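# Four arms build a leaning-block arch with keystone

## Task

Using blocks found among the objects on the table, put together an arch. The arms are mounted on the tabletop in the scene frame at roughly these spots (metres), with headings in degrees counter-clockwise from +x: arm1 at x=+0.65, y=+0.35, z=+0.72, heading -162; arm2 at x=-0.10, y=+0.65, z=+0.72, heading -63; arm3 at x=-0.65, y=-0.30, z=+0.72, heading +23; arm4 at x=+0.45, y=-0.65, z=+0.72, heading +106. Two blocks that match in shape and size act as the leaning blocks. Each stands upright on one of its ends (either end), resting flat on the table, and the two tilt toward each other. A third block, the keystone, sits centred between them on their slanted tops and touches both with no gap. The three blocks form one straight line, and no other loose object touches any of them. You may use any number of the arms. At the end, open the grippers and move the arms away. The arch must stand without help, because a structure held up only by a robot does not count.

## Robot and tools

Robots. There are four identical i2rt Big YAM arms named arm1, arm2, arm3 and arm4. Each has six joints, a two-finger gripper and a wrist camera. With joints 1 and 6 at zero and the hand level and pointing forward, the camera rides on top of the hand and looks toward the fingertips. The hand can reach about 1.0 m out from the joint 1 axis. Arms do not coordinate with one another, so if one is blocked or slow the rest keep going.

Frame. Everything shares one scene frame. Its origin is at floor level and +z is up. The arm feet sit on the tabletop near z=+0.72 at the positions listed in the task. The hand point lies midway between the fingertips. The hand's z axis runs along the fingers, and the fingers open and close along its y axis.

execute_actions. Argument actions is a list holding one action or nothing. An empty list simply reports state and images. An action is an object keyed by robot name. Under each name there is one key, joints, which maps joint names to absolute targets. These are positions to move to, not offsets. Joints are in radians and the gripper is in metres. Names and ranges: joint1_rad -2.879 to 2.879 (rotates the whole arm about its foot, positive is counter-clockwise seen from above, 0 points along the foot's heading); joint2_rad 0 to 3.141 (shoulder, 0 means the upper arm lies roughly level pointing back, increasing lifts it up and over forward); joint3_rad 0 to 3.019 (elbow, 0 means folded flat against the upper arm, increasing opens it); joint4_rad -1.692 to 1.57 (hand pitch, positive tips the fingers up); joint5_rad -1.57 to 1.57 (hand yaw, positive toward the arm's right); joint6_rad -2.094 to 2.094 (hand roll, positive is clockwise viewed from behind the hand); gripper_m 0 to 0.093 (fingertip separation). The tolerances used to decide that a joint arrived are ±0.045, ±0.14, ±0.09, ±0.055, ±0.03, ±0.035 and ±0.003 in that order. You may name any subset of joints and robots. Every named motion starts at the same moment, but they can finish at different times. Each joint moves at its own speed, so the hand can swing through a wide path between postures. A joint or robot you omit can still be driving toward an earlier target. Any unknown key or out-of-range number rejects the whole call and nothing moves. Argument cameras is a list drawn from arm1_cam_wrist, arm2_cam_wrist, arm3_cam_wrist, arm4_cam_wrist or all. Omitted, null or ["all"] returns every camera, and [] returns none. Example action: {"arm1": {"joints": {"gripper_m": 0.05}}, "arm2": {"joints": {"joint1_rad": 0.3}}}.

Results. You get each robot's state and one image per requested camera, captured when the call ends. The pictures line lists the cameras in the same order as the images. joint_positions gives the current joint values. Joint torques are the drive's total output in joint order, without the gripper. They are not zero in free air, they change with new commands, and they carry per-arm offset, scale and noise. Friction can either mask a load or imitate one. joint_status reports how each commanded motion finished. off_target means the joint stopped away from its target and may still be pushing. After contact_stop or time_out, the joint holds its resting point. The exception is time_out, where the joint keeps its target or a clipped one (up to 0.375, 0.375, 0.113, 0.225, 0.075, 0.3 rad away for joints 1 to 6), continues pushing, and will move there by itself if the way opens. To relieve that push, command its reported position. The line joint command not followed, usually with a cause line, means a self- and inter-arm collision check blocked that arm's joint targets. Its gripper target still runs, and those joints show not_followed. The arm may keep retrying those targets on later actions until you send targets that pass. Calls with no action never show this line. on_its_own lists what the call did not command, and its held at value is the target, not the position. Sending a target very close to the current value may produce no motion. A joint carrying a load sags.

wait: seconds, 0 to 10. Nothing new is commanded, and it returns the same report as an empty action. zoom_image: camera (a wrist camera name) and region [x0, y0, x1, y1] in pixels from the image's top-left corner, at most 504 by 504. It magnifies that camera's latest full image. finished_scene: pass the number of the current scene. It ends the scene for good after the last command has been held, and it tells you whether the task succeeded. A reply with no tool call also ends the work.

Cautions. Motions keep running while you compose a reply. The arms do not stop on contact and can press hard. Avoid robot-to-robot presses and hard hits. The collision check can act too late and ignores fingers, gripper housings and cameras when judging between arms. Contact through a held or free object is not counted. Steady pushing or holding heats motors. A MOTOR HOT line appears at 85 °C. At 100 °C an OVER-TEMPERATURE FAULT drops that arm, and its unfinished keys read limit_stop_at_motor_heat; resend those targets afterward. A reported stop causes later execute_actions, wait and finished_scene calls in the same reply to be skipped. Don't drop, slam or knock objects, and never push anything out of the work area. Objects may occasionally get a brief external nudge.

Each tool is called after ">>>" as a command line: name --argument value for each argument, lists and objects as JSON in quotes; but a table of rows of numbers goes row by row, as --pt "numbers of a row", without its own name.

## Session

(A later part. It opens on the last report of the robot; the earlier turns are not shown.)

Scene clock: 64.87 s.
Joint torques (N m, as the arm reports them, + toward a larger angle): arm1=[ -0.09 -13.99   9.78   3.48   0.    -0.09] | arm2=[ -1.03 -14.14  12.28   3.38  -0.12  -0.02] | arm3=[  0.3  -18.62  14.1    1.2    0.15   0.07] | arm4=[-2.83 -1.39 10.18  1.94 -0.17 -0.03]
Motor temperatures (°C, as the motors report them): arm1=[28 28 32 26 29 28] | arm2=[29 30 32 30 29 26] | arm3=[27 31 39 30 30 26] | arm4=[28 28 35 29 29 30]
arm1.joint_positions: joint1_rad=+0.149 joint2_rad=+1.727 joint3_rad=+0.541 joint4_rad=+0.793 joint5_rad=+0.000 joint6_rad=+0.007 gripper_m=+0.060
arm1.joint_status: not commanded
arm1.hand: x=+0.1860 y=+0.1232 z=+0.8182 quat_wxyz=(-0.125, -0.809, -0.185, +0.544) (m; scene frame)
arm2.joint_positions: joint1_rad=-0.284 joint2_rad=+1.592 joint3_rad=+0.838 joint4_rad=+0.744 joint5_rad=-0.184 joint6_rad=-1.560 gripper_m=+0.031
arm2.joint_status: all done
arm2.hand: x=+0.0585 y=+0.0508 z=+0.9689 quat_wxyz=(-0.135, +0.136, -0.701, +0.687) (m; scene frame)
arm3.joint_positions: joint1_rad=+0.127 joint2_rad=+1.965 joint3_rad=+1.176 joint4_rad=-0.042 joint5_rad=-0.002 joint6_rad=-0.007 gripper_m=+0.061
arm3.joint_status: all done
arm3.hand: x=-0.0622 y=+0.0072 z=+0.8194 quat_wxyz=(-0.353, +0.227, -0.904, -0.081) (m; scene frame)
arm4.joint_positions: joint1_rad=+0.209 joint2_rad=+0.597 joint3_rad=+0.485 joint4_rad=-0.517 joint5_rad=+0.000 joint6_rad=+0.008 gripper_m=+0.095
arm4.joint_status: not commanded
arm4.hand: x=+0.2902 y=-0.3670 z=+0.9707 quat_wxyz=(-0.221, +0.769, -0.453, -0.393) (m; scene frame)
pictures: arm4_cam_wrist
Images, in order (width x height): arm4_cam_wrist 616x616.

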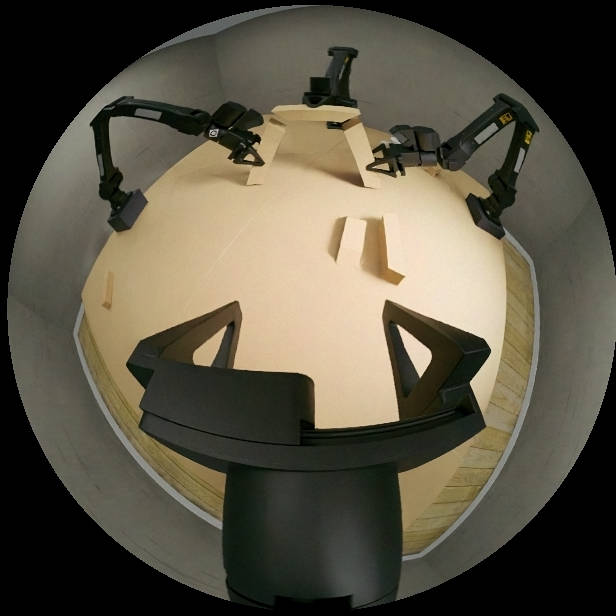

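>>> execute_actions --actions '[{"arm2":{"joints":{"joint2_rad":1.645,"joint3_rad":0.80,"joint4_rad":0.86}}}]' --cameras '["arm4_cam_wrist","arm2_cam_wrist"]'

>>> zoom_image --camera "arm4_cam_wrist" --region '[250,80,390,170]'

Scene clock: 66.10 s.
Joint torques (N m, as the arm reports them, + toward a larger angle): arm1=[ -0.07 -13.99   9.8    3.48   0.    -0.09] | arm2=[ -0.87 -13.64   8.88   3.41  -0.13  -0.04] | arm3=[  0.89 -19.35  13.85   1.22   0.17   0.13] | arm4=[-2.89 -1.61 10.13  2.01 -0.19 -0.03]
Motor temperatures (°C, as the motors report them): arm1=[28 28 32 26 29 28] | arm2=[29 30 32 30 29 26] | arm3=[27 31 39 30 30 26] | arm4=[28 28 35 29 29 30]
arm1.joint_positions: joint1_rad=+0.149 joint2_rad=+1.727 joint3_rad=+0.541 joint4_rad=+0.794 joint5_rad=+0.000 joint6_rad=+0.007 gripper_m=+0.060
arm1.joint_status: not commanded
arm1.hand: x=+0.1860 y=+0.1232 z=+0.8182 quat_wxyz=(-0.125, -0.809, -0.185, +0.544) (m; scene frame)
arm2.joint_positions: joint1_rad=-0.284 joint2_rad=+1.633 joint3_rad=+0.789 joint4_rad=+0.834 joint5_rad=-0.184 joint6_rad=-1.558 gripper_m=+0.031
arm2.joint_status: all done
arm2.hand: x=+0.0563 y=+0.0597 z=+0.9419 quat_wxyz=(-0.136, +0.136, -0.700, +0.687) (m; scene frame)
arm3.joint_positions: joint1_rad=+0.127 joint2_rad=+1.965 joint3_rad=+1.176 joint4_rad=-0.042 joint5_rad=-0.002 joint6_rad=-0.007 gripper_m=+0.061
arm3.joint_status: not commanded
arm3.hand: x=-0.0622 y=+0.0072 z=+0.8194 quat_wxyz=(-0.353, +0.227, -0.904, -0.081) (m; scene frame)
arm4.joint_positions: joint1_rad=+0.209 joint2_rad=+0.597 joint3_rad=+0.485 joint4_rad=-0.517 joint5_rad=+0.000 joint6_rad=+0.008 gripper_m=+0.095
arm4.joint_status: not commanded
arm4.hand: x=+0.2902 y=-0.3670 z=+0.9707 quat_wxyz=(-0.221, +0.769, -0.453, -0.393) (m; scene frame)
pictures: arm2_cam_wrist, arm4_cam_wrist
Images, in order (width x height): arm2_cam_wrist 616x616, arm4_cam_wrist 616x616.

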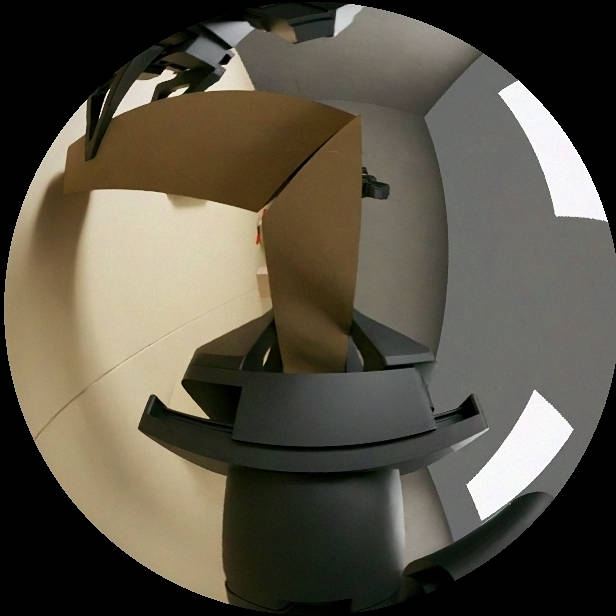

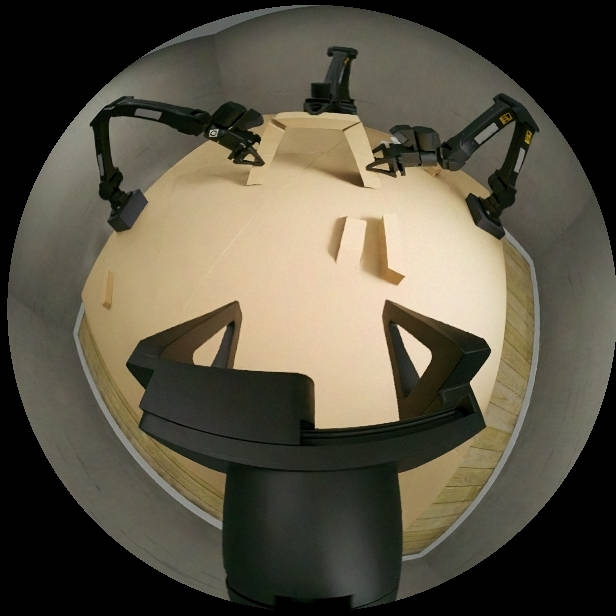

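Region (250, 80, 390, 170) of arm4_cam_wrist's 616x616 image, scaled by 3.600, with more detail than that image has; it fills the top 324 rows of this view, and the rest is white.

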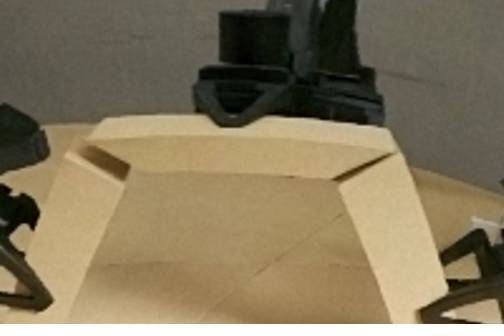

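>>> execute_actions --actions '[{"arm2":{"joints":{"joint5_rad":-0.24,"joint1_rad":-0.315}}}]' --cameras '["arm4_cam_wrist","arm2_cam_wrist"]'

>>> zoom_image --camera "arm4_cam_wrist" --region '[250,80,390,170]'

Scene clock: 67.73 s.
Joint torques (N m, as the arm reports them, + toward a larger angle): arm1=[ -0.05 -13.85   9.72   3.42   0.    -0.08] | arm2=[ -2.26 -13.81   8.87   3.42  -0.21  -0.03] | arm3=[  1.18 -19.24  14.06   1.24   0.17   0.11] | arm4=[-3.18 -2.08 10.16  2.04 -0.17 -0.04]
Motor temperatures (°C, as the motors report them): arm1=[28 28 32 26 29 28] | arm2=[29 30 32 30 29 26] | arm3=[27 31 39 30 30 26] | arm4=[28 28 35 29 29 30]
arm1.joint_positions: joint1_rad=+0.149 joint2_rad=+1.727 joint3_rad=+0.541 joint4_rad=+0.794 joint5_rad=+0.000 joint6_rad=+0.007 gripper_m=+0.060
arm1.joint_status: not commanded
arm1.hand: x=+0.1860 y=+0.1232 z=+0.8183 quat_wxyz=(-0.125, -0.809, -0.185, +0.544) (m; scene frame)
arm2.joint_positions: joint1_rad=-0.309 joint2_rad=+1.633 joint3_rad=+0.789 joint4_rad=+0.834 joint5_rad=-0.237 joint6_rad=-1.558 gripper_m=+0.031
arm2.joint_status: all done
arm2.hand: x=+0.0494 y=+0.0593 z=+0.9420 quat_wxyz=(-0.145, +0.145, -0.699, +0.685) (m; scene frame)
arm3.joint_positions: joint1_rad=+0.127 joint2_rad=+1.965 joint3_rad=+1.176 joint4_rad=-0.042 joint5_rad=-0.002 joint6_rad=-0.007 gripper_m=+0.061
arm3.joint_status: not commanded
arm3.hand: x=-0.0622 y=+0.0072 z=+0.8194 quat_wxyz=(-0.353, +0.227, -0.904, -0.081) (m; scene frame)
arm4.joint_positions: joint1_rad=+0.209 joint2_rad=+0.597 joint3_rad=+0.485 joint4_rad=-0.517 joint5_rad=+0.000 joint6_rad=+0.008 gripper_m=+0.095
arm4.joint_status: not commanded
arm4.hand: x=+0.2902 y=-0.3670 z=+0.9707 quat_wxyz=(-0.221, +0.769, -0.453, -0.393) (m; scene frame)
pictures: arm2_cam_wrist, arm4_cam_wrist
Images, in order (width x height): arm2_cam_wrist 616x616, arm4_cam_wrist 616x616.

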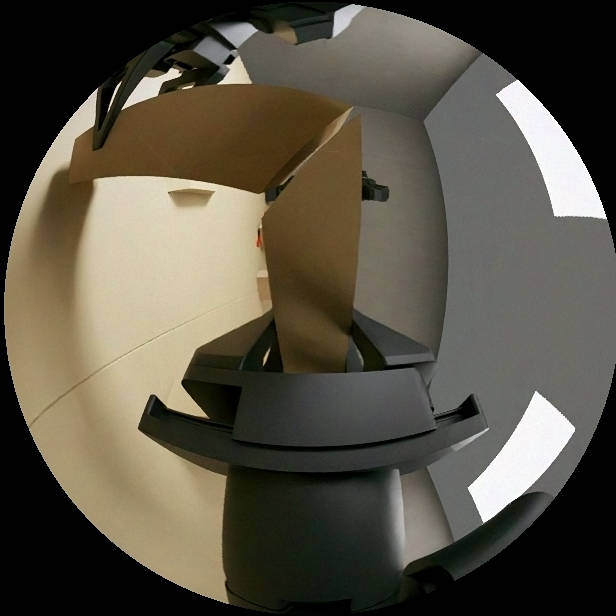

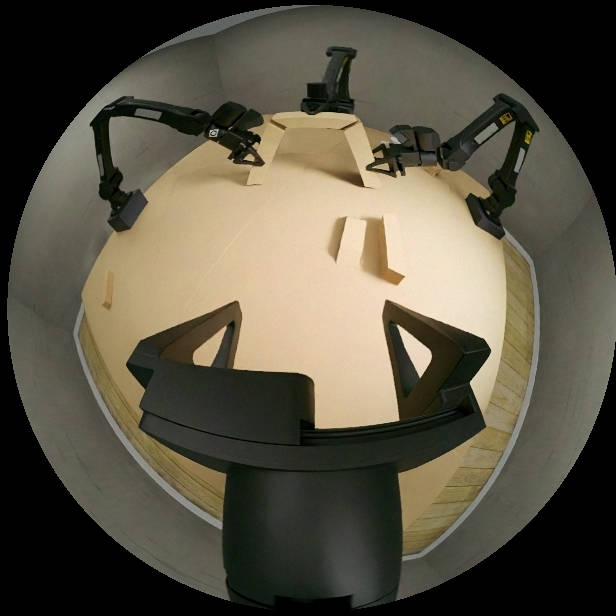

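Region (250, 80, 390, 170) of arm4_cam_wrist's 616x616 image, scaled by 3.600, with more detail than that image has; it fills the top 324 rows of this view, and the rest is white.

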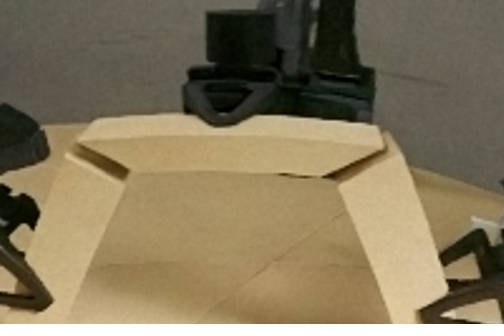

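>>> execute_actions --actions '[{"arm2":{"joints":{"joint3_rad":0.865,"joint4_rad":0.80}}}]' --cameras '["arm2_cam_wrist"]'

Scene clock: 68.73 s.
Joint torques (N m, as the arm reports them, + toward a larger angle): arm1=[ -0.06 -14.03   9.78   3.44  -0.01  -0.09] | arm2=[ -2.19 -14.11  12.27   2.23  -0.22  -0.04] | arm3=[  0.71 -19.51  13.97   1.33   0.19   0.08] | arm4=[-3.03 -1.89 10.1   1.97 -0.18 -0.06]
Motor temperatures (°C, as the motors report them): arm1=[28 28 32 26 29 28] | arm2=[29 30 32 30 29 26] | arm3=[27 31 39 30 30 26] | arm4=[28 28 35 29 29 30]
arm1.joint_positions: joint1_rad=+0.149 joint2_rad=+1.727 joint3_rad=+0.541 joint4_rad=+0.794 joint5_rad=+0.000 joint6_rad=+0.007 gripper_m=+0.060
arm1.joint_status: not commanded
arm1.hand: x=+0.1860 y=+0.1232 z=+0.8183 quat_wxyz=(-0.125, -0.809, -0.185, +0.544) (m; scene frame)
arm2.joint_positions: joint1_rad=-0.309 joint2_rad=+1.633 joint3_rad=+0.812 joint4_rad=+0.801 joint5_rad=-0.237 joint6_rad=-1.559 gripper_m=+0.031
arm2.joint_status: all done
arm2.hand: x=+0.0506 y=+0.0531 z=+0.9451 quat_wxyz=(-0.145, +0.145, -0.702, +0.681) (m; scene frame)
arm3.joint_positions: joint1_rad=+0.127 joint2_rad=+1.965 joint3_rad=+1.176 joint4_rad=-0.042 joint5_rad=-0.002 joint6_rad=-0.007 gripper_m=+0.061
arm3.joint_status: not commanded
arm3.hand: x=-0.0622 y=+0.0072 z=+0.8194 quat_wxyz=(-0.353, +0.227, -0.904, -0.081) (m; scene frame)
arm4.joint_positions: joint1_rad=+0.209 joint2_rad=+0.597 joint3_rad=+0.485 joint4_rad=-0.517 joint5_rad=+0.000 joint6_rad=+0.008 gripper_m=+0.095
arm4.joint_status: not commanded
arm4.hand: x=+0.2902 y=-0.3670 z=+0.9707 quat_wxyz=(-0.221, +0.769, -0.453, -0.393) (m; scene frame)
pictures: arm2_cam_wrist
Images, in order (width x height): arm2_cam_wrist 616x616.

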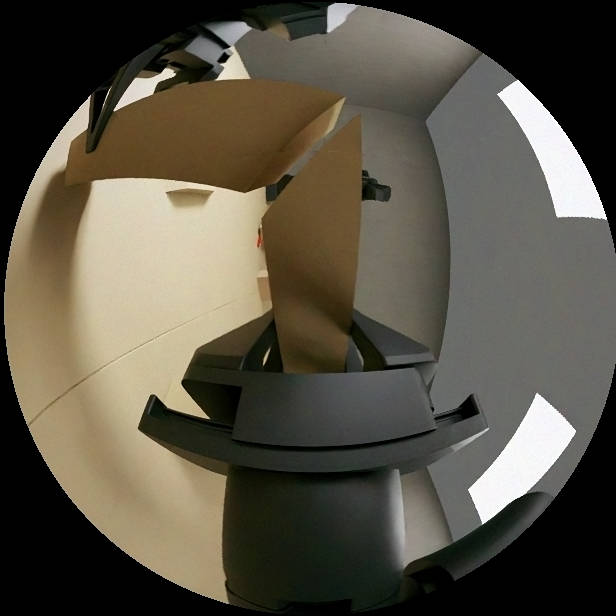

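>>> execute_actions --actions '[{"arm2":{"joints":{"joint2_rad":1.685,"joint4_rad":0.885}}}]' --cameras '["arm4_cam_wrist","arm2_cam_wrist"]'

>>> zoom_image --camera "arm4_cam_wrist" --region '[250,80,390,170]'

Scene clock: 70.87 s.
Joint torques (N m, as the arm reports them, + toward a larger angle): arm1=[ -0.1  -13.96   9.72   3.46   0.    -0.08] | arm2=[ -2.16 -14.55  11.95   3.54  -0.2   -0.02] | arm3=[  1.04 -18.63  14.11   1.11   0.13   0.11] | arm4=[-2.88 -1.52 10.28  2.04 -0.15 -0.05]
Motor temperatures (°C, as the motors report them): arm1=[28 28 32 26 29 28] | arm2=[29 30 32 30 29 26] | arm3=[27 31 39 30 30 26] | arm4=[28 28 35 29 29 30]
arm1.joint_positions: joint1_rad=+0.149 joint2_rad=+1.727 joint3_rad=+0.541 joint4_rad=+0.794 joint5_rad=+0.000 joint6_rad=+0.007 gripper_m=+0.060
arm1.joint_status: not commanded
arm1.hand: x=+0.1860 y=+0.1232 z=+0.8183 quat_wxyz=(-0.125, -0.809, -0.185, +0.544) (m; scene frame)
arm2.joint_positions: joint1_rad=-0.309 joint2_rad=+1.675 joint3_rad=+0.813 joint4_rad=+0.855 joint5_rad=-0.237 joint6_rad=-1.559 gripper_m=+0.031
arm2.joint_status: all done
arm2.hand: x=+0.0511 y=+0.0493 z=+0.9338 quat_wxyz=(-0.145, +0.145, -0.698, +0.686) (m; scene frame)
arm3.joint_positions: joint1_rad=+0.127 joint2_rad=+1.965 joint3_rad=+1.176 joint4_rad=-0.042 joint5_rad=-0.002 joint6_rad=-0.007 gripper_m=+0.061
arm3.joint_status: not commanded
arm3.hand: x=-0.0622 y=+0.0072 z=+0.8194 quat_wxyz=(-0.353, +0.227, -0.904, -0.081) (m; scene frame)
arm4.joint_positions: joint1_rad=+0.209 joint2_rad=+0.597 joint3_rad=+0.485 joint4_rad=-0.517 joint5_rad=+0.000 joint6_rad=+0.008 gripper_m=+0.095
arm4.joint_status: not commanded
arm4.hand: x=+0.2902 y=-0.3670 z=+0.9707 quat_wxyz=(-0.221, +0.769, -0.453, -0.393) (m; scene frame)
pictures: arm2_cam_wrist, arm4_cam_wrist
Images, in order (width x height): arm2_cam_wrist 616x616, arm4_cam_wrist 616x616.

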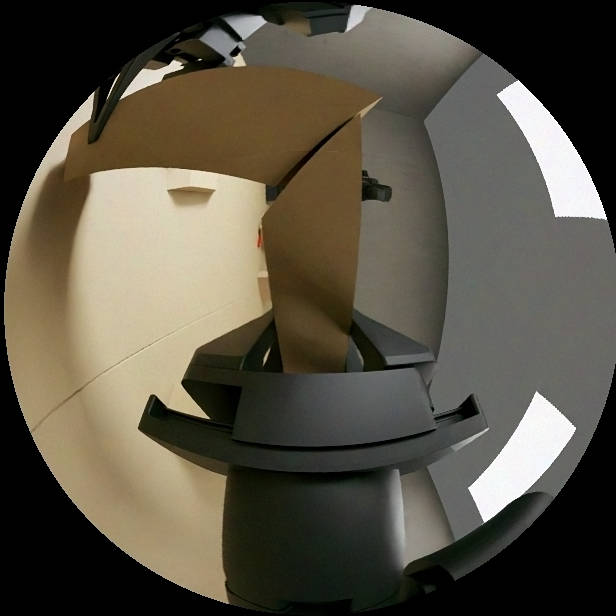

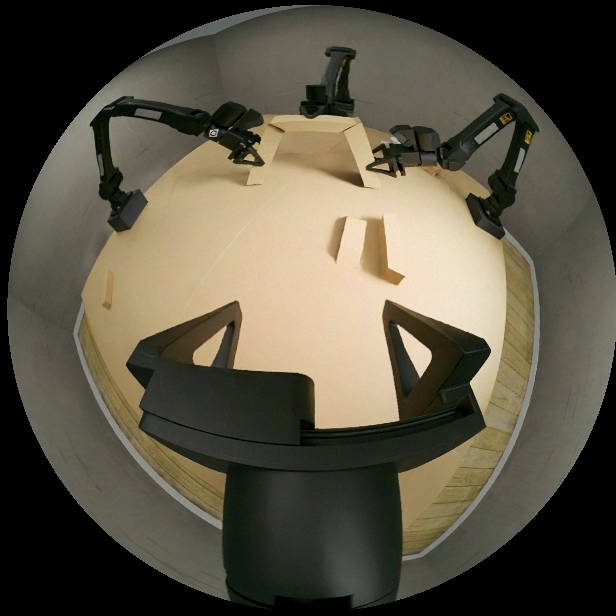

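Region (250, 80, 390, 170) of arm4_cam_wrist's 616x616 image, scaled by 3.600, with more detail than that image has; it fills the top 324 rows of this view, and the rest is white.

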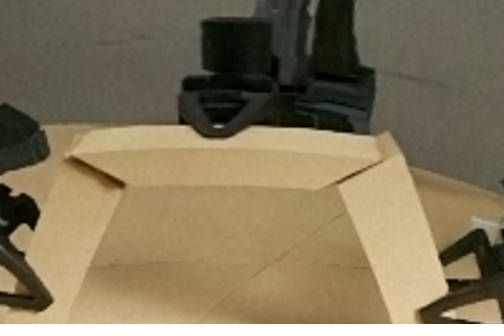

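>>> execute_actions --actions '[{"arm2":{"joints":{"gripper_m":0.08}}}]' --cameras '["arm4_cam_wrist","arm2_cam_wrist"]'

>>> zoom_image --camera "arm4_cam_wrist" --region '[250,80,390,170]'

Scene clock: 71.70 s.
Joint torques (N m, as the arm reports them, + toward a larger angle): arm1=[ -0.11 -13.88   9.72   3.44  -0.01  -0.09] | arm2=[ -2.24 -14.98  10.92   2.94  -0.19  -0.03] | arm3=[  0.75 -18.81  14.08   1.29   0.17   0.02] | arm4=[-2.58 -1.64 10.15  2.08 -0.17 -0.04]
Motor temperatures (°C, as the motors report them): arm1=[28 28 32 26 29 28] | arm2=[29 30 32 30 29 26] | arm3=[27 31 40 30 30 26] | arm4=[28 28 35 29 29 30]
arm1.joint_positions: joint1_rad=+0.149 joint2_rad=+1.727 joint3_rad=+0.541 joint4_rad=+0.794 joint5_rad=+0.000 joint6_rad=+0.007 gripper_m=+0.060
arm1.joint_status: not commanded
arm1.hand: x=+0.1859 y=+0.1233 z=+0.8183 quat_wxyz=(-0.125, -0.809, -0.185, +0.544) (m; scene frame)
arm2.joint_positions: joint1_rad=-0.309 joint2_rad=+1.675 joint3_rad=+0.827 joint4_rad=+0.869 joint5_rad=-0.237 joint6_rad=-1.559 gripper_m=+0.080
arm2.joint_status: all done
arm2.hand: x=+0.0520 y=+0.0452 z=+0.9442 quat_wxyz=(-0.145, +0.146, -0.688, +0.696) (m; scene frame)
arm3.joint_positions: joint1_rad=+0.127 joint2_rad=+1.965 joint3_rad=+1.176 joint4_rad=-0.047 joint5_rad=-0.002 joint6_rad=-0.005 gripper_m=+0.061
arm3.joint_status: not commanded
arm3.hand: x=-0.0630 y=+0.0068 z=+0.8186 quat_wxyz=(-0.351, +0.226, -0.905, -0.081) (m; scene frame)
arm4.joint_positions: joint1_rad=+0.209 joint2_rad=+0.597 joint3_rad=+0.485 joint4_rad=-0.517 joint5_rad=+0.000 joint6_rad=+0.008 gripper_m=+0.095
arm4.joint_status: not commanded
arm4.hand: x=+0.2902 y=-0.3670 z=+0.9707 quat_wxyz=(-0.221, +0.769, -0.453, -0.393) (m; scene frame)
pictures: arm2_cam_wrist, arm4_cam_wrist
Images, in order (width x height): arm2_cam_wrist 616x616, arm4_cam_wrist 616x616.

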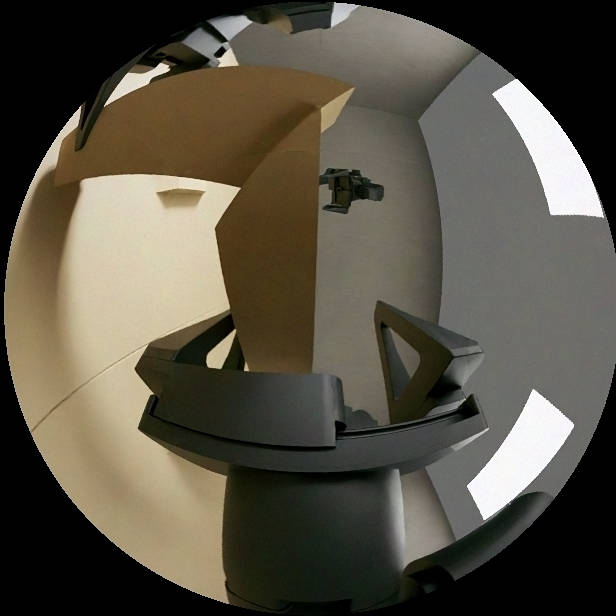

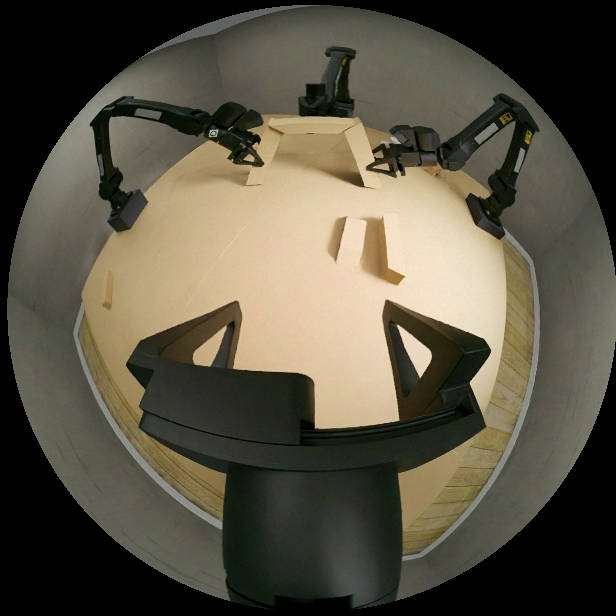

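Region (250, 80, 390, 170) of arm4_cam_wrist's 616x616 image, scaled by 3.600, with more detail than that image has; it fills the top 324 rows of this view, and the rest is white.

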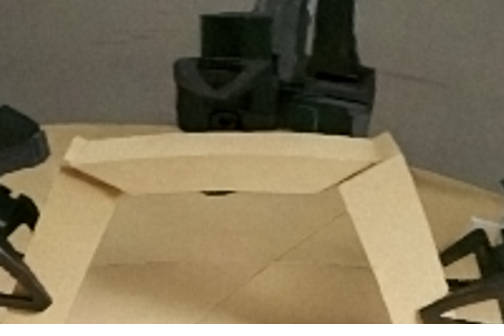

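>>> execute_actions --actions '[{"arm2":{"joints":{"joint2_rad":1.63,"joint3_rad":0.745,"joint4_rad":0.88}}}]' --cameras '[]'

>>> execute_actions --actions '[{"arm2":{"joints":{"joint2_rad":1.57,"joint3_rad":0.67,"joint4_rad":0.9}}}]' --cameras '["arm4_cam_wrist","arm2_cam_wrist"]'

Scene clock: 72.93 s.
Joint torques (N m, as the arm reports them, + toward a larger angle): arm1=[ -0.08 -13.99   9.74   3.44  -0.01  -0.09] | arm2=[ -2.26 -15.42   7.7    2.68  -0.2   -0.04] | arm3=[  0.84 -19.58  14.07   1.7    0.19   0.03] | arm4=[-2.87 -1.98 10.2   2.09 -0.2  -0.03]
Motor temperatures (°C, as the motors report them): arm1=[28 28 32 26 29 28] | arm2=[29 30 32 30 29 26] | arm3=[27 31 40 30 30 26] | arm4=[28 28 35 29 29 30]
arm1.joint_positions: joint1_rad=+0.149 joint2_rad=+1.727 joint3_rad=+0.541 joint4_rad=+0.794 joint5_rad=+0.000 joint6_rad=+0.007 gripper_m=+0.060
arm1.joint_status: not commanded
arm1.hand: x=+0.1859 y=+0.1233 z=+0.8183 quat_wxyz=(-0.125, -0.809, -0.185, +0.544) (m; scene frame)
arm2.joint_positions: joint1_rad=-0.309 joint2_rad=+1.639 joint3_rad=+0.743 joint4_rad=+0.869 joint5_rad=-0.237 joint6_rad=-1.559 gripper_m=+0.080
arm2.joint_status: all done
arm2.hand: x=+0.0469 y=+0.0724 z=+0.9243 quat_wxyz=(-0.145, +0.145, -0.705, +0.679) (m; scene frame)
arm3.joint_positions: joint1_rad=+0.127 joint2_rad=+1.965 joint3_rad=+1.176 joint4_rad=-0.047 joint5_rad=-0.002 joint6_rad=-0.005 gripper_m=+0.061
arm3.joint_status: not commanded
arm3.hand: x=-0.0630 y=+0.0068 z=+0.8186 quat_wxyz=(-0.351, +0.226, -0.905, -0.081) (m; scene frame)
arm4.joint_positions: joint1_rad=+0.209 joint2_rad=+0.597 joint3_rad=+0.485 joint4_rad=-0.517 joint5_rad=+0.000 joint6_rad=+0.008 gripper_m=+0.095
arm4.joint_status: not commanded
arm4.hand: x=+0.2902 y=-0.3670 z=+0.9707 quat_wxyz=(-0.221, +0.769, -0.453, -0.393) (m; scene frame)
pictures: none
No camera images: the call's "cameras" was empty. Leave "cameras" out to get every camera's image.

Scene clock: 73.67 s.
Joint torques (N m, as the arm reports them, + toward a larger angle): arm1=[ -0.03 -13.99   9.71   3.45  -0.01  -0.08] | arm2=[ -2.09 -14.04   7.53   3.03  -0.19  -0.03] | arm3=[  0.34 -19.24  13.9    1.39   0.12   0.08] | arm4=[-2.66 -1.41 10.28  1.9  -0.18 -0.03]
Motor temperatures (°C, as the motors report them): arm1=[28 28 32 26 29 28] | arm2=[29 30 32 30 29 26] | arm3=[27 31 40 30 30 26] | arm4=[28 28 35 29 29 30]
arm1.joint_positions: joint1_rad=+0.149 joint2_rad=+1.727 joint3_rad=+0.541 joint4_rad=+0.794 joint5_rad=+0.000 joint6_rad=+0.007 gripper_m=+0.060
arm1.joint_status: not commanded
arm1.hand: x=+0.1859 y=+0.1233 z=+0.8183 quat_wxyz=(-0.125, -0.809, -0.185, +0.544) (m; scene frame)
arm2.joint_positions: joint1_rad=-0.309 joint2_rad=+1.580 joint3_rad=+0.670 joint4_rad=+0.884 joint5_rad=-0.237 joint6_rad=-1.559 gripper_m=+0.080
arm2.joint_status: all done
arm2.hand: x=+0.0423 y=+0.0983 z=+0.9264 quat_wxyz=(-0.146, +0.145, -0.704, +0.680) (m; scene frame)
arm3.joint_positions: joint1_rad=+0.127 joint2_rad=+1.965 joint3_rad=+1.176 joint4_rad=-0.047 joint5_rad=-0.002 joint6_rad=-0.005 gripper_m=+0.061
arm3.joint_status: not commanded
arm3.hand: x=-0.0630 y=+0.0068 z=+0.8186 quat_wxyz=(-0.351, +0.226, -0.905, -0.081) (m; scene frame)
arm4.joint_positions: joint1_rad=+0.209 joint2_rad=+0.597 joint3_rad=+0.485 joint4_rad=-0.517 joint5_rad=+0.000 joint6_rad=+0.008 gripper_m=+0.095
arm4.joint_status: not commanded
arm4.hand: x=+0.2902 y=-0.3670 z=+0.9707 quat_wxyz=(-0.221, +0.769, -0.453, -0.393) (m; scene frame)
pictures: arm2_cam_wrist, arm4_cam_wrist
Images, in order (width x height): arm2_cam_wrist 616x616, arm4_cam_wrist 616x616.

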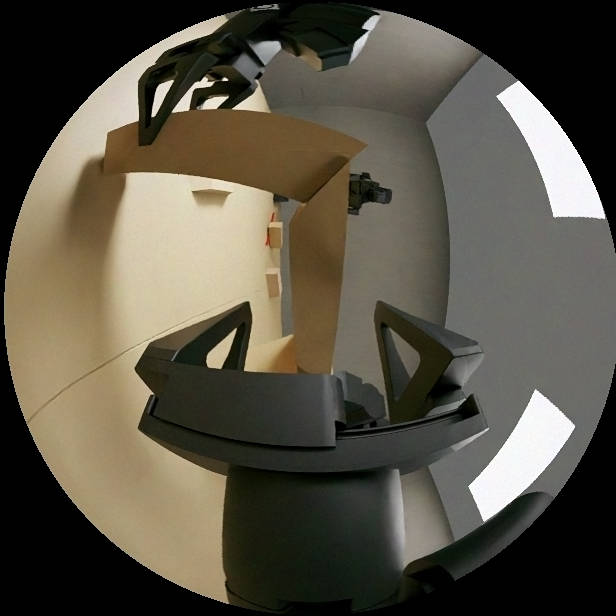

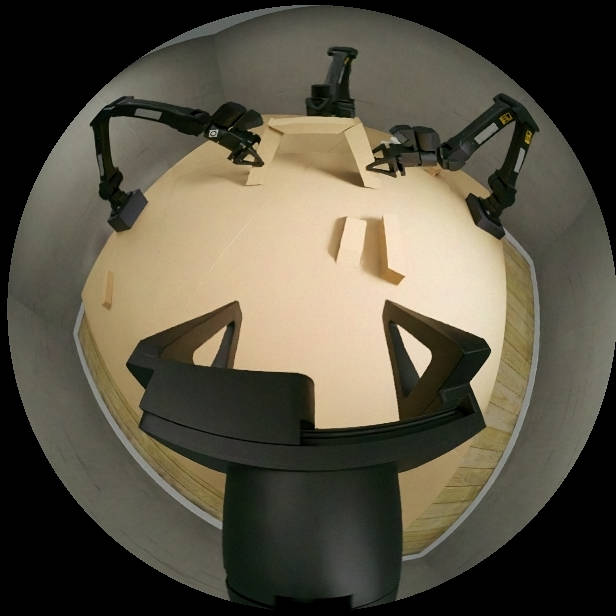

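Clear. Fold arm2 away and inspect.

>>> execute_actions --actions '[{"arm2":{"joints":{"joint2_rad":0.9,"joint3_rad":0.45,"joint4_rad":0.4}}}]' --cameras '["arm4_cam_wrist","arm2_cam_wrist"]'

>>> zoom_image --camera "arm4_cam_wrist" --region '[240,90,400,200]'

>>> zoom_image --camera "arm2_cam_wrist" --region '[120,120,320,360]'

Scene clock: 75.17 s.
Joint torques (N m, as the arm reports them, + toward a larger angle): arm1=[ -0.06 -14.12   9.73   3.42  -0.01  -0.09] | arm2=[-2.15 -4.14 10.84  1.75 -0.2  -0.02] | arm3=[  0.96 -19.61  13.98   1.4    0.14   0.06] | arm4=[-2.82 -1.51 10.1   2.03 -0.18 -0.05]
Motor temperatures (°C, as the motors report them): arm1=[28 28 32 26 29 28] | arm2=[29 30 32 30 29 26] | arm3=[27 31 40 30 30 26] | arm4=[28 28 35 29 29 30]
arm1.joint_positions: joint1_rad=+0.149 joint2_rad=+1.727 joint3_rad=+0.541 joint4_rad=+0.794 joint5_rad=+0.000 joint6_rad=+0.007 gripper_m=+0.060
arm1.joint_status: not commanded
arm1.hand: x=+0.1859 y=+0.1233 z=+0.8183 quat_wxyz=(-0.125, -0.809, -0.185, +0.544) (m; scene frame)
arm2.joint_positions: joint1_rad=-0.309 joint2_rad=+0.900 joint3_rad=+0.443 joint4_rad=+0.411 joint5_rad=-0.237 joint6_rad=-1.559 gripper_m=+0.080
arm2.joint_status: all done
arm2.hand: x=+0.0178 y=+0.2412 z=+1.0162 quat_wxyz=(-0.146, +0.145, -0.711, +0.672) (m; scene frame)
arm3.joint_positions: joint1_rad=+0.127 joint2_rad=+1.965 joint3_rad=+1.176 joint4_rad=-0.047 joint5_rad=-0.002 joint6_rad=-0.005 gripper_m=+0.061
arm3.joint_status: not commanded
arm3.hand: x=-0.0630 y=+0.0068 z=+0.8186 quat_wxyz=(-0.351, +0.226, -0.905, -0.081) (m; scene frame)
arm4.joint_positions: joint1_rad=+0.209 joint2_rad=+0.597 joint3_rad=+0.485 joint4_rad=-0.517 joint5_rad=+0.000 joint6_rad=+0.008 gripper_m=+0.095
arm4.joint_status: not commanded
arm4.hand: x=+0.2902 y=-0.3670 z=+0.9707 quat_wxyz=(-0.221, +0.769, -0.453, -0.393) (m; scene frame)
pictures: arm2_cam_wrist, arm4_cam_wrist
Images, in order (width x height): arm2_cam_wrist 616x616, arm4_cam_wrist 616x616.

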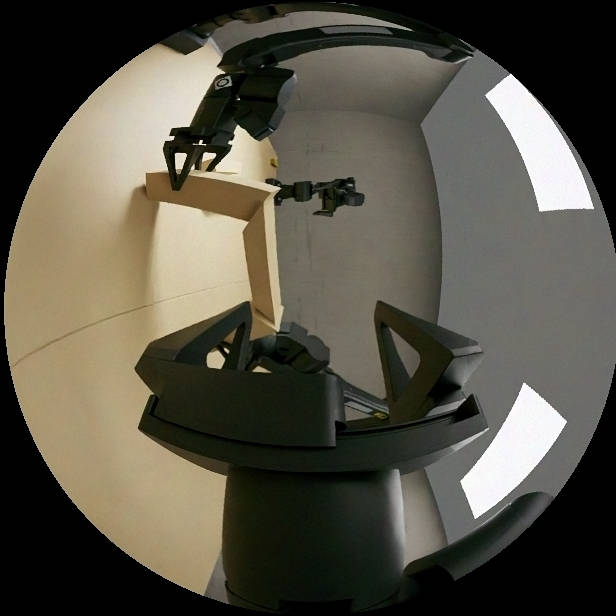

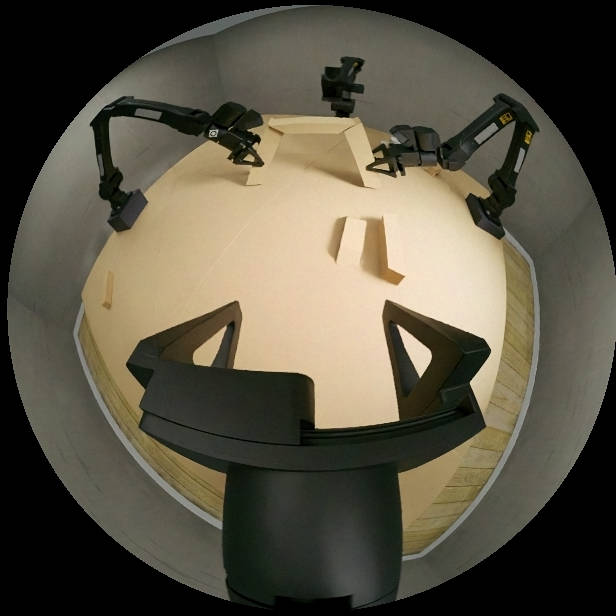

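Region (240, 90, 400, 200) of arm4_cam_wrist's 616x616 image, scaled by 3.150, with more detail than that image has; it fills the top 346 rows of this view, and the rest is white.

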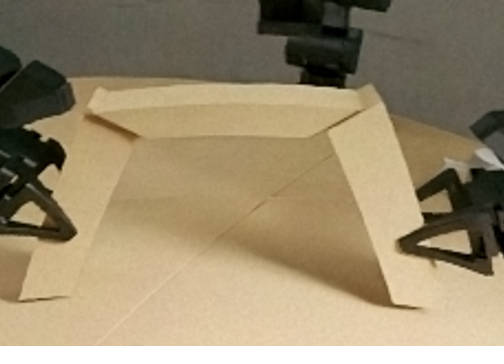

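Region (120, 120, 320, 360) of arm2_cam_wrist's 616x616 image, scaled by 2.100, with more detail than that image has.

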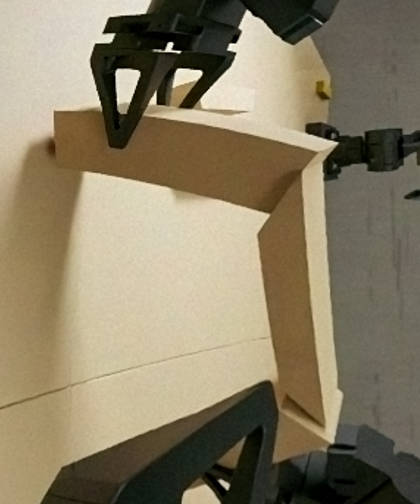

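>>> execute_actions --actions '[{"arm1":{"joints":{"gripper_m":0.09}},"arm3":{"joints":{"gripper_m":0.09}}}]' --cameras '["arm4_cam_wrist","arm2_cam_wrist"]'

>>> zoom_image --camera "arm4_cam_wrist" --region '[240,90,400,200]'

Scene clock: 76.10 s.
Joint torques (N m, as the arm reports them, + toward a larger angle): arm1=[ -0.11 -13.29   7.68   2.2   -0.01  -0.09] | arm2=[-2.01 -4.41 10.84  1.79 -0.2  -0.03] | arm3=[  0.19 -18.79  12.07   1.58   0.14   0.08] | arm4=[-2.84 -1.32 10.22  2.07 -0.17 -0.04]
Motor temperatures (°C, as the motors report them): arm1=[28 28 32 26 29 28] | arm2=[29 30 32 30 29 26] | arm3=[27 31 40 30 30 26] | arm4=[28 28 35 29 29 30]
arm1.joint_positions: joint1_rad=+0.149 joint2_rad=+1.717 joint3_rad=+0.566 joint4_rad=+0.825 joint5_rad=+0.000 joint6_rad=+0.007 gripper_m=+0.090
arm1.joint_status: all done
arm1.hand: x=+0.1731 y=+0.1169 z=+0.8400 quat_wxyz=(-0.131, -0.790, -0.181, +0.571) (m; scene frame)
arm2.joint_positions: joint1_rad=-0.309 joint2_rad=+0.900 joint3_rad=+0.443 joint4_rad=+0.411 joint5_rad=-0.237 joint6_rad=-1.559 gripper_m=+0.080
arm2.joint_status: not commanded
arm2.hand: x=+0.0178 y=+0.2412 z=+1.0162 quat_wxyz=(-0.146, +0.145, -0.711, +0.672) (m; scene frame)
arm3.joint_positions: joint1_rad=+0.127 joint2_rad=+1.960 joint3_rad=+1.205 joint4_rad=-0.047 joint5_rad=-0.002 joint6_rad=-0.005 gripper_m=+0.090
arm3.joint_status: all done
arm3.hand: x=-0.0513 y=+0.0131 z=+0.8345 quat_wxyz=(-0.366, +0.225, -0.899, -0.085) (m; scene frame)
arm4.joint_positions: joint1_rad=+0.209 joint2_rad=+0.597 joint3_rad=+0.485 joint4_rad=-0.517 joint5_rad=+0.000 joint6_rad=+0.008 gripper_m=+0.095
arm4.joint_status: not commanded
arm4.hand: x=+0.2902 y=-0.3670 z=+0.9707 quat_wxyz=(-0.221, +0.769, -0.453, -0.393) (m; scene frame)
pictures: arm2_cam_wrist, arm4_cam_wrist
Images, in order (width x height): arm2_cam_wrist 616x616, arm4_cam_wrist 616x616.

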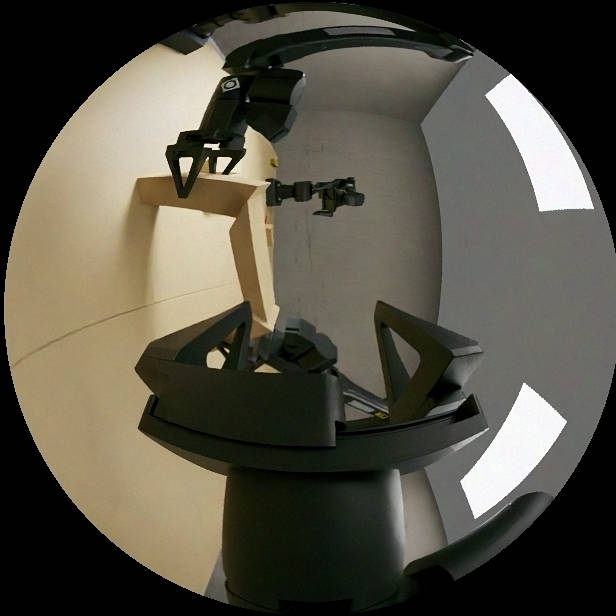

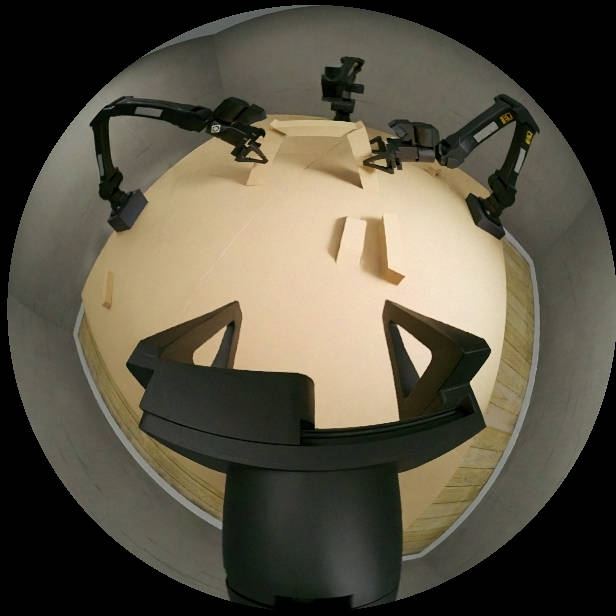

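Region (240, 90, 400, 200) of arm4_cam_wrist's 616x616 image, scaled by 3.150, with more detail than that image has; it fills the top 346 rows of this view, and the rest is white.

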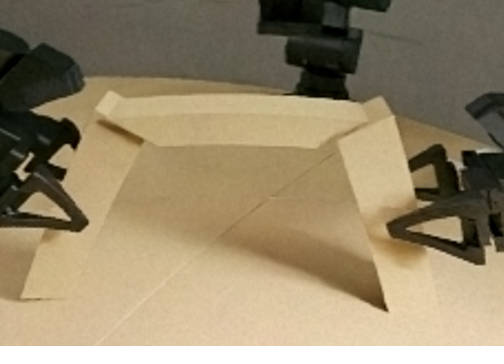

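>>> execute_actions --actions '[{"arm2":{"joints":{"joint2_rad":1.45,"joint3_rad":0.66,"joint4_rad":0.85,"gripper_m":0.088}}}]' --cameras '[]'

>>> execute_actions --actions '[{"arm2":{"joints":{"joint2_rad":1.57,"joint3_rad":0.70,"joint4_rad":0.92}}}]' --cameras '["arm4_cam_wrist","arm2_cam_wrist"]'

Scene clock: 77.93 s.
Joint torques (N m, as the arm reports them, + toward a larger angle): arm1=[ -0.1  -13.35   7.68   2.15  -0.01  -0.09] | arm2=[ -2.22 -11.44   9.43   3.06  -0.15  -0.02] | arm3=[ -0.26 -18.91  11.86   1.53   0.11   0.04] | arm4=[-2.78 -1.22 10.16  1.97 -0.18 -0.05]
Motor temperatures (°C, as the motors report them): arm1=[28 28 31 26 29 28] | arm2=[29 30 32 30 29 26] | arm3=[27 31 40 29 30 26] | arm4=[28 28 35 29 29 30]
arm1.joint_positions: joint1_rad=+0.149 joint2_rad=+1.717 joint3_rad=+0.566 joint4_rad=+0.825 joint5_rad=+0.000 joint6_rad=+0.007 gripper_m=+0.090
arm1.joint_status: not commanded
arm1.hand: x=+0.1731 y=+0.1169 z=+0.8400 quat_wxyz=(-0.131, -0.790, -0.181, +0.571) (m; scene frame)
arm2.joint_positions: joint1_rad=-0.309 joint2_rad=+1.445 joint3_rad=+0.646 joint4_rad=+0.833 joint5_rad=-0.238 joint6_rad=-1.559 gripper_m=+0.088
arm2.joint_status: all done
arm2.hand: x=+0.0395 y=+0.1175 z=+0.9749 quat_wxyz=(-0.145, +0.146, -0.683, +0.701) (m; scene frame)
arm3.joint_positions: joint1_rad=+0.127 joint2_rad=+1.960 joint3_rad=+1.205 joint4_rad=-0.047 joint5_rad=-0.002 joint6_rad=-0.005 gripper_m=+0.090
arm3.joint_status: not commanded
arm3.hand: x=-0.0513 y=+0.0131 z=+0.8345 quat_wxyz=(-0.366, +0.225, -0.899, -0.085) (m; scene frame)
arm4.joint_positions: joint1_rad=+0.209 joint2_rad=+0.597 joint3_rad=+0.485 joint4_rad=-0.517 joint5_rad=+0.000 joint6_rad=+0.008 gripper_m=+0.095
arm4.joint_status: not commanded
arm4.hand: x=+0.2902 y=-0.3670 z=+0.9707 quat_wxyz=(-0.221, +0.769, -0.453, -0.393) (m; scene frame)
pictures: none
No camera images: the call's "cameras" was empty. Leave "cameras" out to get every camera's image.

Scene clock: 78.90 s.
Joint torques (N m, as the arm reports them, + toward a larger angle): arm1=[ -0.08 -13.31   7.69   2.15   0.    -0.09] | arm2=[ -2.15 -12.12  10.11   2.98  -0.16  -0.02] | arm3=[  0.64 -18.71  11.71   1.58   0.17   0.02] | arm4=[-3.1  -1.35 10.16  1.95 -0.18 -0.04]
Motor temperatures (°C, as the motors report them): arm1=[28 28 31 26 29 28] | arm2=[29 30 32 30 29 26] | arm3=[27 31 40 29 30 26] | arm4=[28 28 35 29 29 30]
arm1.joint_positions: joint1_rad=+0.149 joint2_rad=+1.717 joint3_rad=+0.566 joint4_rad=+0.825 joint5_rad=+0.000 joint6_rad=+0.007 gripper_m=+0.090
arm1.joint_status: not commanded
arm1.hand: x=+0.1731 y=+0.1169 z=+0.8400 quat_wxyz=(-0.131, -0.790, -0.181, +0.571) (m; scene frame)
arm2.joint_positions: joint1_rad=-0.309 joint2_rad=+1.559 joint3_rad=+0.669 joint4_rad=+0.905 joint5_rad=-0.238 joint6_rad=-1.559 gripper_m=+0.088
arm2.joint_status: all done
arm2.hand: x=+0.0423 y=+0.1001 z=+0.9427 quat_wxyz=(-0.145, +0.146, -0.690, +0.694) (m; scene frame)
arm3.joint_positions: joint1_rad=+0.127 joint2_rad=+1.960 joint3_rad=+1.205 joint4_rad=-0.047 joint5_rad=-0.002 joint6_rad=-0.005 gripper_m=+0.090
arm3.joint_status: not commanded
arm3.hand: x=-0.0513 y=+0.0131 z=+0.8345 quat_wxyz=(-0.366, +0.225, -0.899, -0.085) (m; scene frame)
arm4.joint_positions: joint1_rad=+0.209 joint2_rad=+0.597 joint3_rad=+0.485 joint4_rad=-0.517 joint5_rad=+0.000 joint6_rad=+0.008 gripper_m=+0.095
arm4.joint_status: not commanded
arm4.hand: x=+0.2902 y=-0.3670 z=+0.9707 quat_wxyz=(-0.221, +0.769, -0.453, -0.393) (m; scene frame)
pictures: arm2_cam_wrist, arm4_cam_wrist
Images, in order (width x height): arm2_cam_wrist 616x616, arm4_cam_wrist 616x616.

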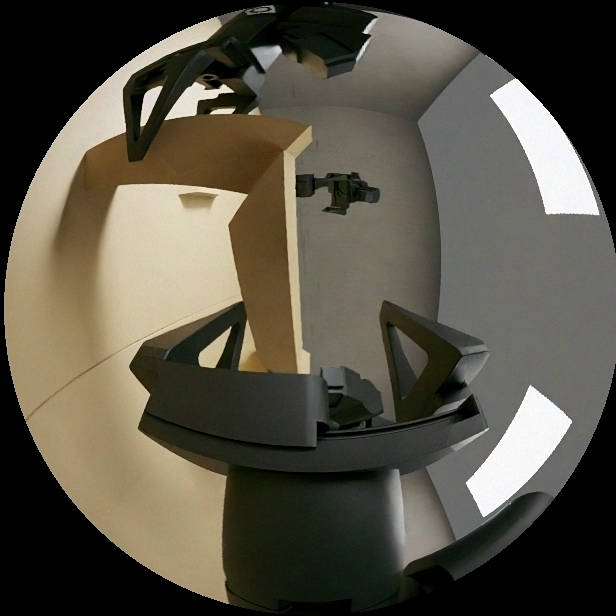

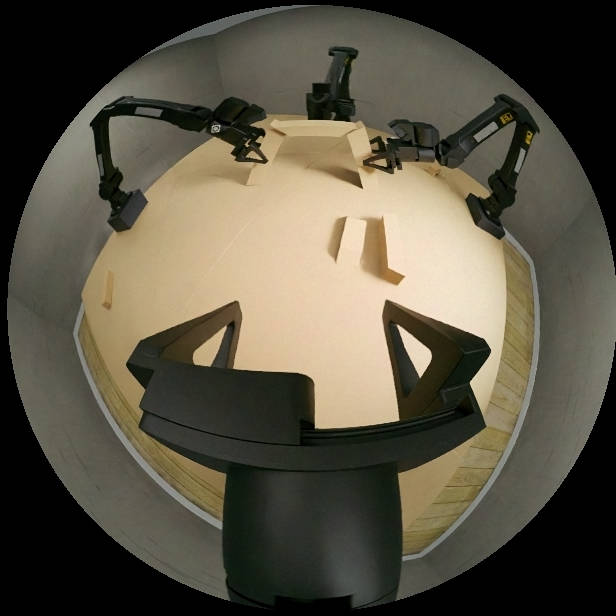

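>>> execute_actions --actions '[{"arm2":{"joints":{"joint2_rad":1.625,"joint4_rad":0.97}}}]' --cameras '[]'

>>> execute_actions --actions '[{"arm2":{"joints":{"joint2_rad":1.675,"joint3_rad":0.77}}}]' --cameras '["arm2_cam_wrist"]'

Scene clock: 80.10 s.
Joint torques (N m, as the arm reports them, + toward a larger angle): arm1=[ -0.03 -13.42   7.68   2.16  -0.02  -0.08] | arm2=[ -2.14 -11.72   9.76   3.07  -0.16  -0.03] | arm3=[  1.38 -19.14  11.95   1.5    0.12   0.12] | arm4=[-2.7  -1.57 10.16  1.88 -0.15 -0.04]
Motor temperatures (°C, as the motors report them): arm1=[28 28 31 26 29 28] | arm2=[29 30 32 30 29 26] | arm3=[27 31 40 29 30 26] | arm4=[28 28 35 29 29 30]
arm1.joint_positions: joint1_rad=+0.149 joint2_rad=+1.717 joint3_rad=+0.566 joint4_rad=+0.825 joint5_rad=+0.000 joint6_rad=+0.007 gripper_m=+0.090
arm1.joint_status: not commanded
arm1.hand: x=+0.1731 y=+0.1169 z=+0.8400 quat_wxyz=(-0.131, -0.790, -0.181, +0.571) (m; scene frame)
arm2.joint_positions: joint1_rad=-0.309 joint2_rad=+1.603 joint3_rad=+0.669 joint4_rad=+0.953 joint5_rad=-0.238 joint6_rad=-1.559 gripper_m=+0.088
arm2.joint_status: all done
arm2.hand: x=+0.0427 y=+0.0969 z=+0.9300 quat_wxyz=(-0.145, +0.146, -0.688, +0.695) (m; scene frame)
arm3.joint_positions: joint1_rad=+0.127 joint2_rad=+1.960 joint3_rad=+1.205 joint4_rad=-0.047 joint5_rad=-0.002 joint6_rad=-0.005 gripper_m=+0.090
arm3.joint_status: not commanded
arm3.hand: x=-0.0513 y=+0.0131 z=+0.8345 quat_wxyz=(-0.366, +0.225, -0.899, -0.085) (m; scene frame)
arm4.joint_positions: joint1_rad=+0.209 joint2_rad=+0.597 joint3_rad=+0.485 joint4_rad=-0.517 joint5_rad=+0.000 joint6_rad=+0.008 gripper_m=+0.095
arm4.joint_status: not commanded
arm4.hand: x=+0.2902 y=-0.3670 z=+0.9707 quat_wxyz=(-0.221, +0.769, -0.453, -0.393) (m; scene frame)
pictures: none
No camera images: the call's "cameras" was empty. Leave "cameras" out to get every camera's image.

Scene clock: 80.77 s.
Joint torques (N m, as the arm reports them, + toward a larger angle): arm1=[ -0.18 -13.49   7.67   2.16  -0.01  -0.09] | arm2=[ -2.09 -12.81   9.96   2.97  -0.16  -0.02] | arm3=[  0.11 -18.62  11.8    1.46   0.13   0.05] | arm4=[-2.77 -0.85 10.27  2.04 -0.16 -0.04]
Motor temperatures (°C, as the motors report them): arm1=[28 28 31 26 29 28] | arm2=[29 30 32 30 29 26] | arm3=[27 31 40 29 30 26] | arm4=[28 28 35 29 29 30]
arm1.joint_positions: joint1_rad=+0.149 joint2_rad=+1.717 joint3_rad=+0.566 joint4_rad=+0.825 joint5_rad=+0.000 joint6_rad=+0.007 gripper_m=+0.090
arm1.joint_status: not commanded
arm1.hand: x=+0.1731 y=+0.1169 z=+0.8400 quat_wxyz=(-0.131, -0.790, -0.181, +0.571) (m; scene frame)
arm2.joint_positions: joint1_rad=-0.309 joint2_rad=+1.653 joint3_rad=+0.738 joint4_rad=+0.954 joint5_rad=-0.238 joint6_rad=-1.559 gripper_m=+0.088
arm2.joint_status: all done
arm2.hand: x=+0.0470 y=+0.0730 z=+0.9348 quat_wxyz=(-0.145, +0.146, -0.681, +0.703) (m; scene frame)
arm3.joint_positions: joint1_rad=+0.127 joint2_rad=+1.960 joint3_rad=+1.205 joint4_rad=-0.047 joint5_rad=-0.002 joint6_rad=-0.005 gripper_m=+0.090
arm3.joint_status: not commanded
arm3.hand: x=-0.0513 y=+0.0131 z=+0.8345 quat_wxyz=(-0.366, +0.225, -0.899, -0.085) (m; scene frame)
arm4.joint_positions: joint1_rad=+0.209 joint2_rad=+0.597 joint3_rad=+0.485 joint4_rad=-0.517 joint5_rad=+0.000 joint6_rad=+0.008 gripper_m=+0.095
arm4.joint_status: not commanded
arm4.hand: x=+0.2902 y=-0.3670 z=+0.9707 quat_wxyz=(-0.221, +0.769, -0.453, -0.393) (m; scene frame)
pictures: arm2_cam_wrist
Images, in order (width x height): arm2_cam_wrist 616x616.

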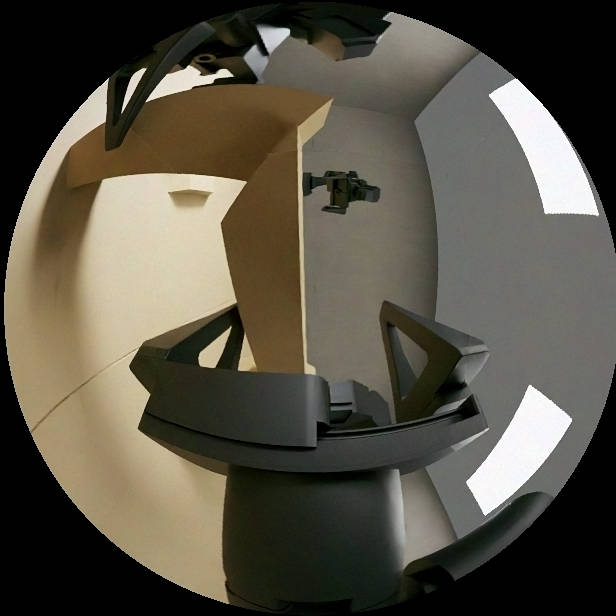

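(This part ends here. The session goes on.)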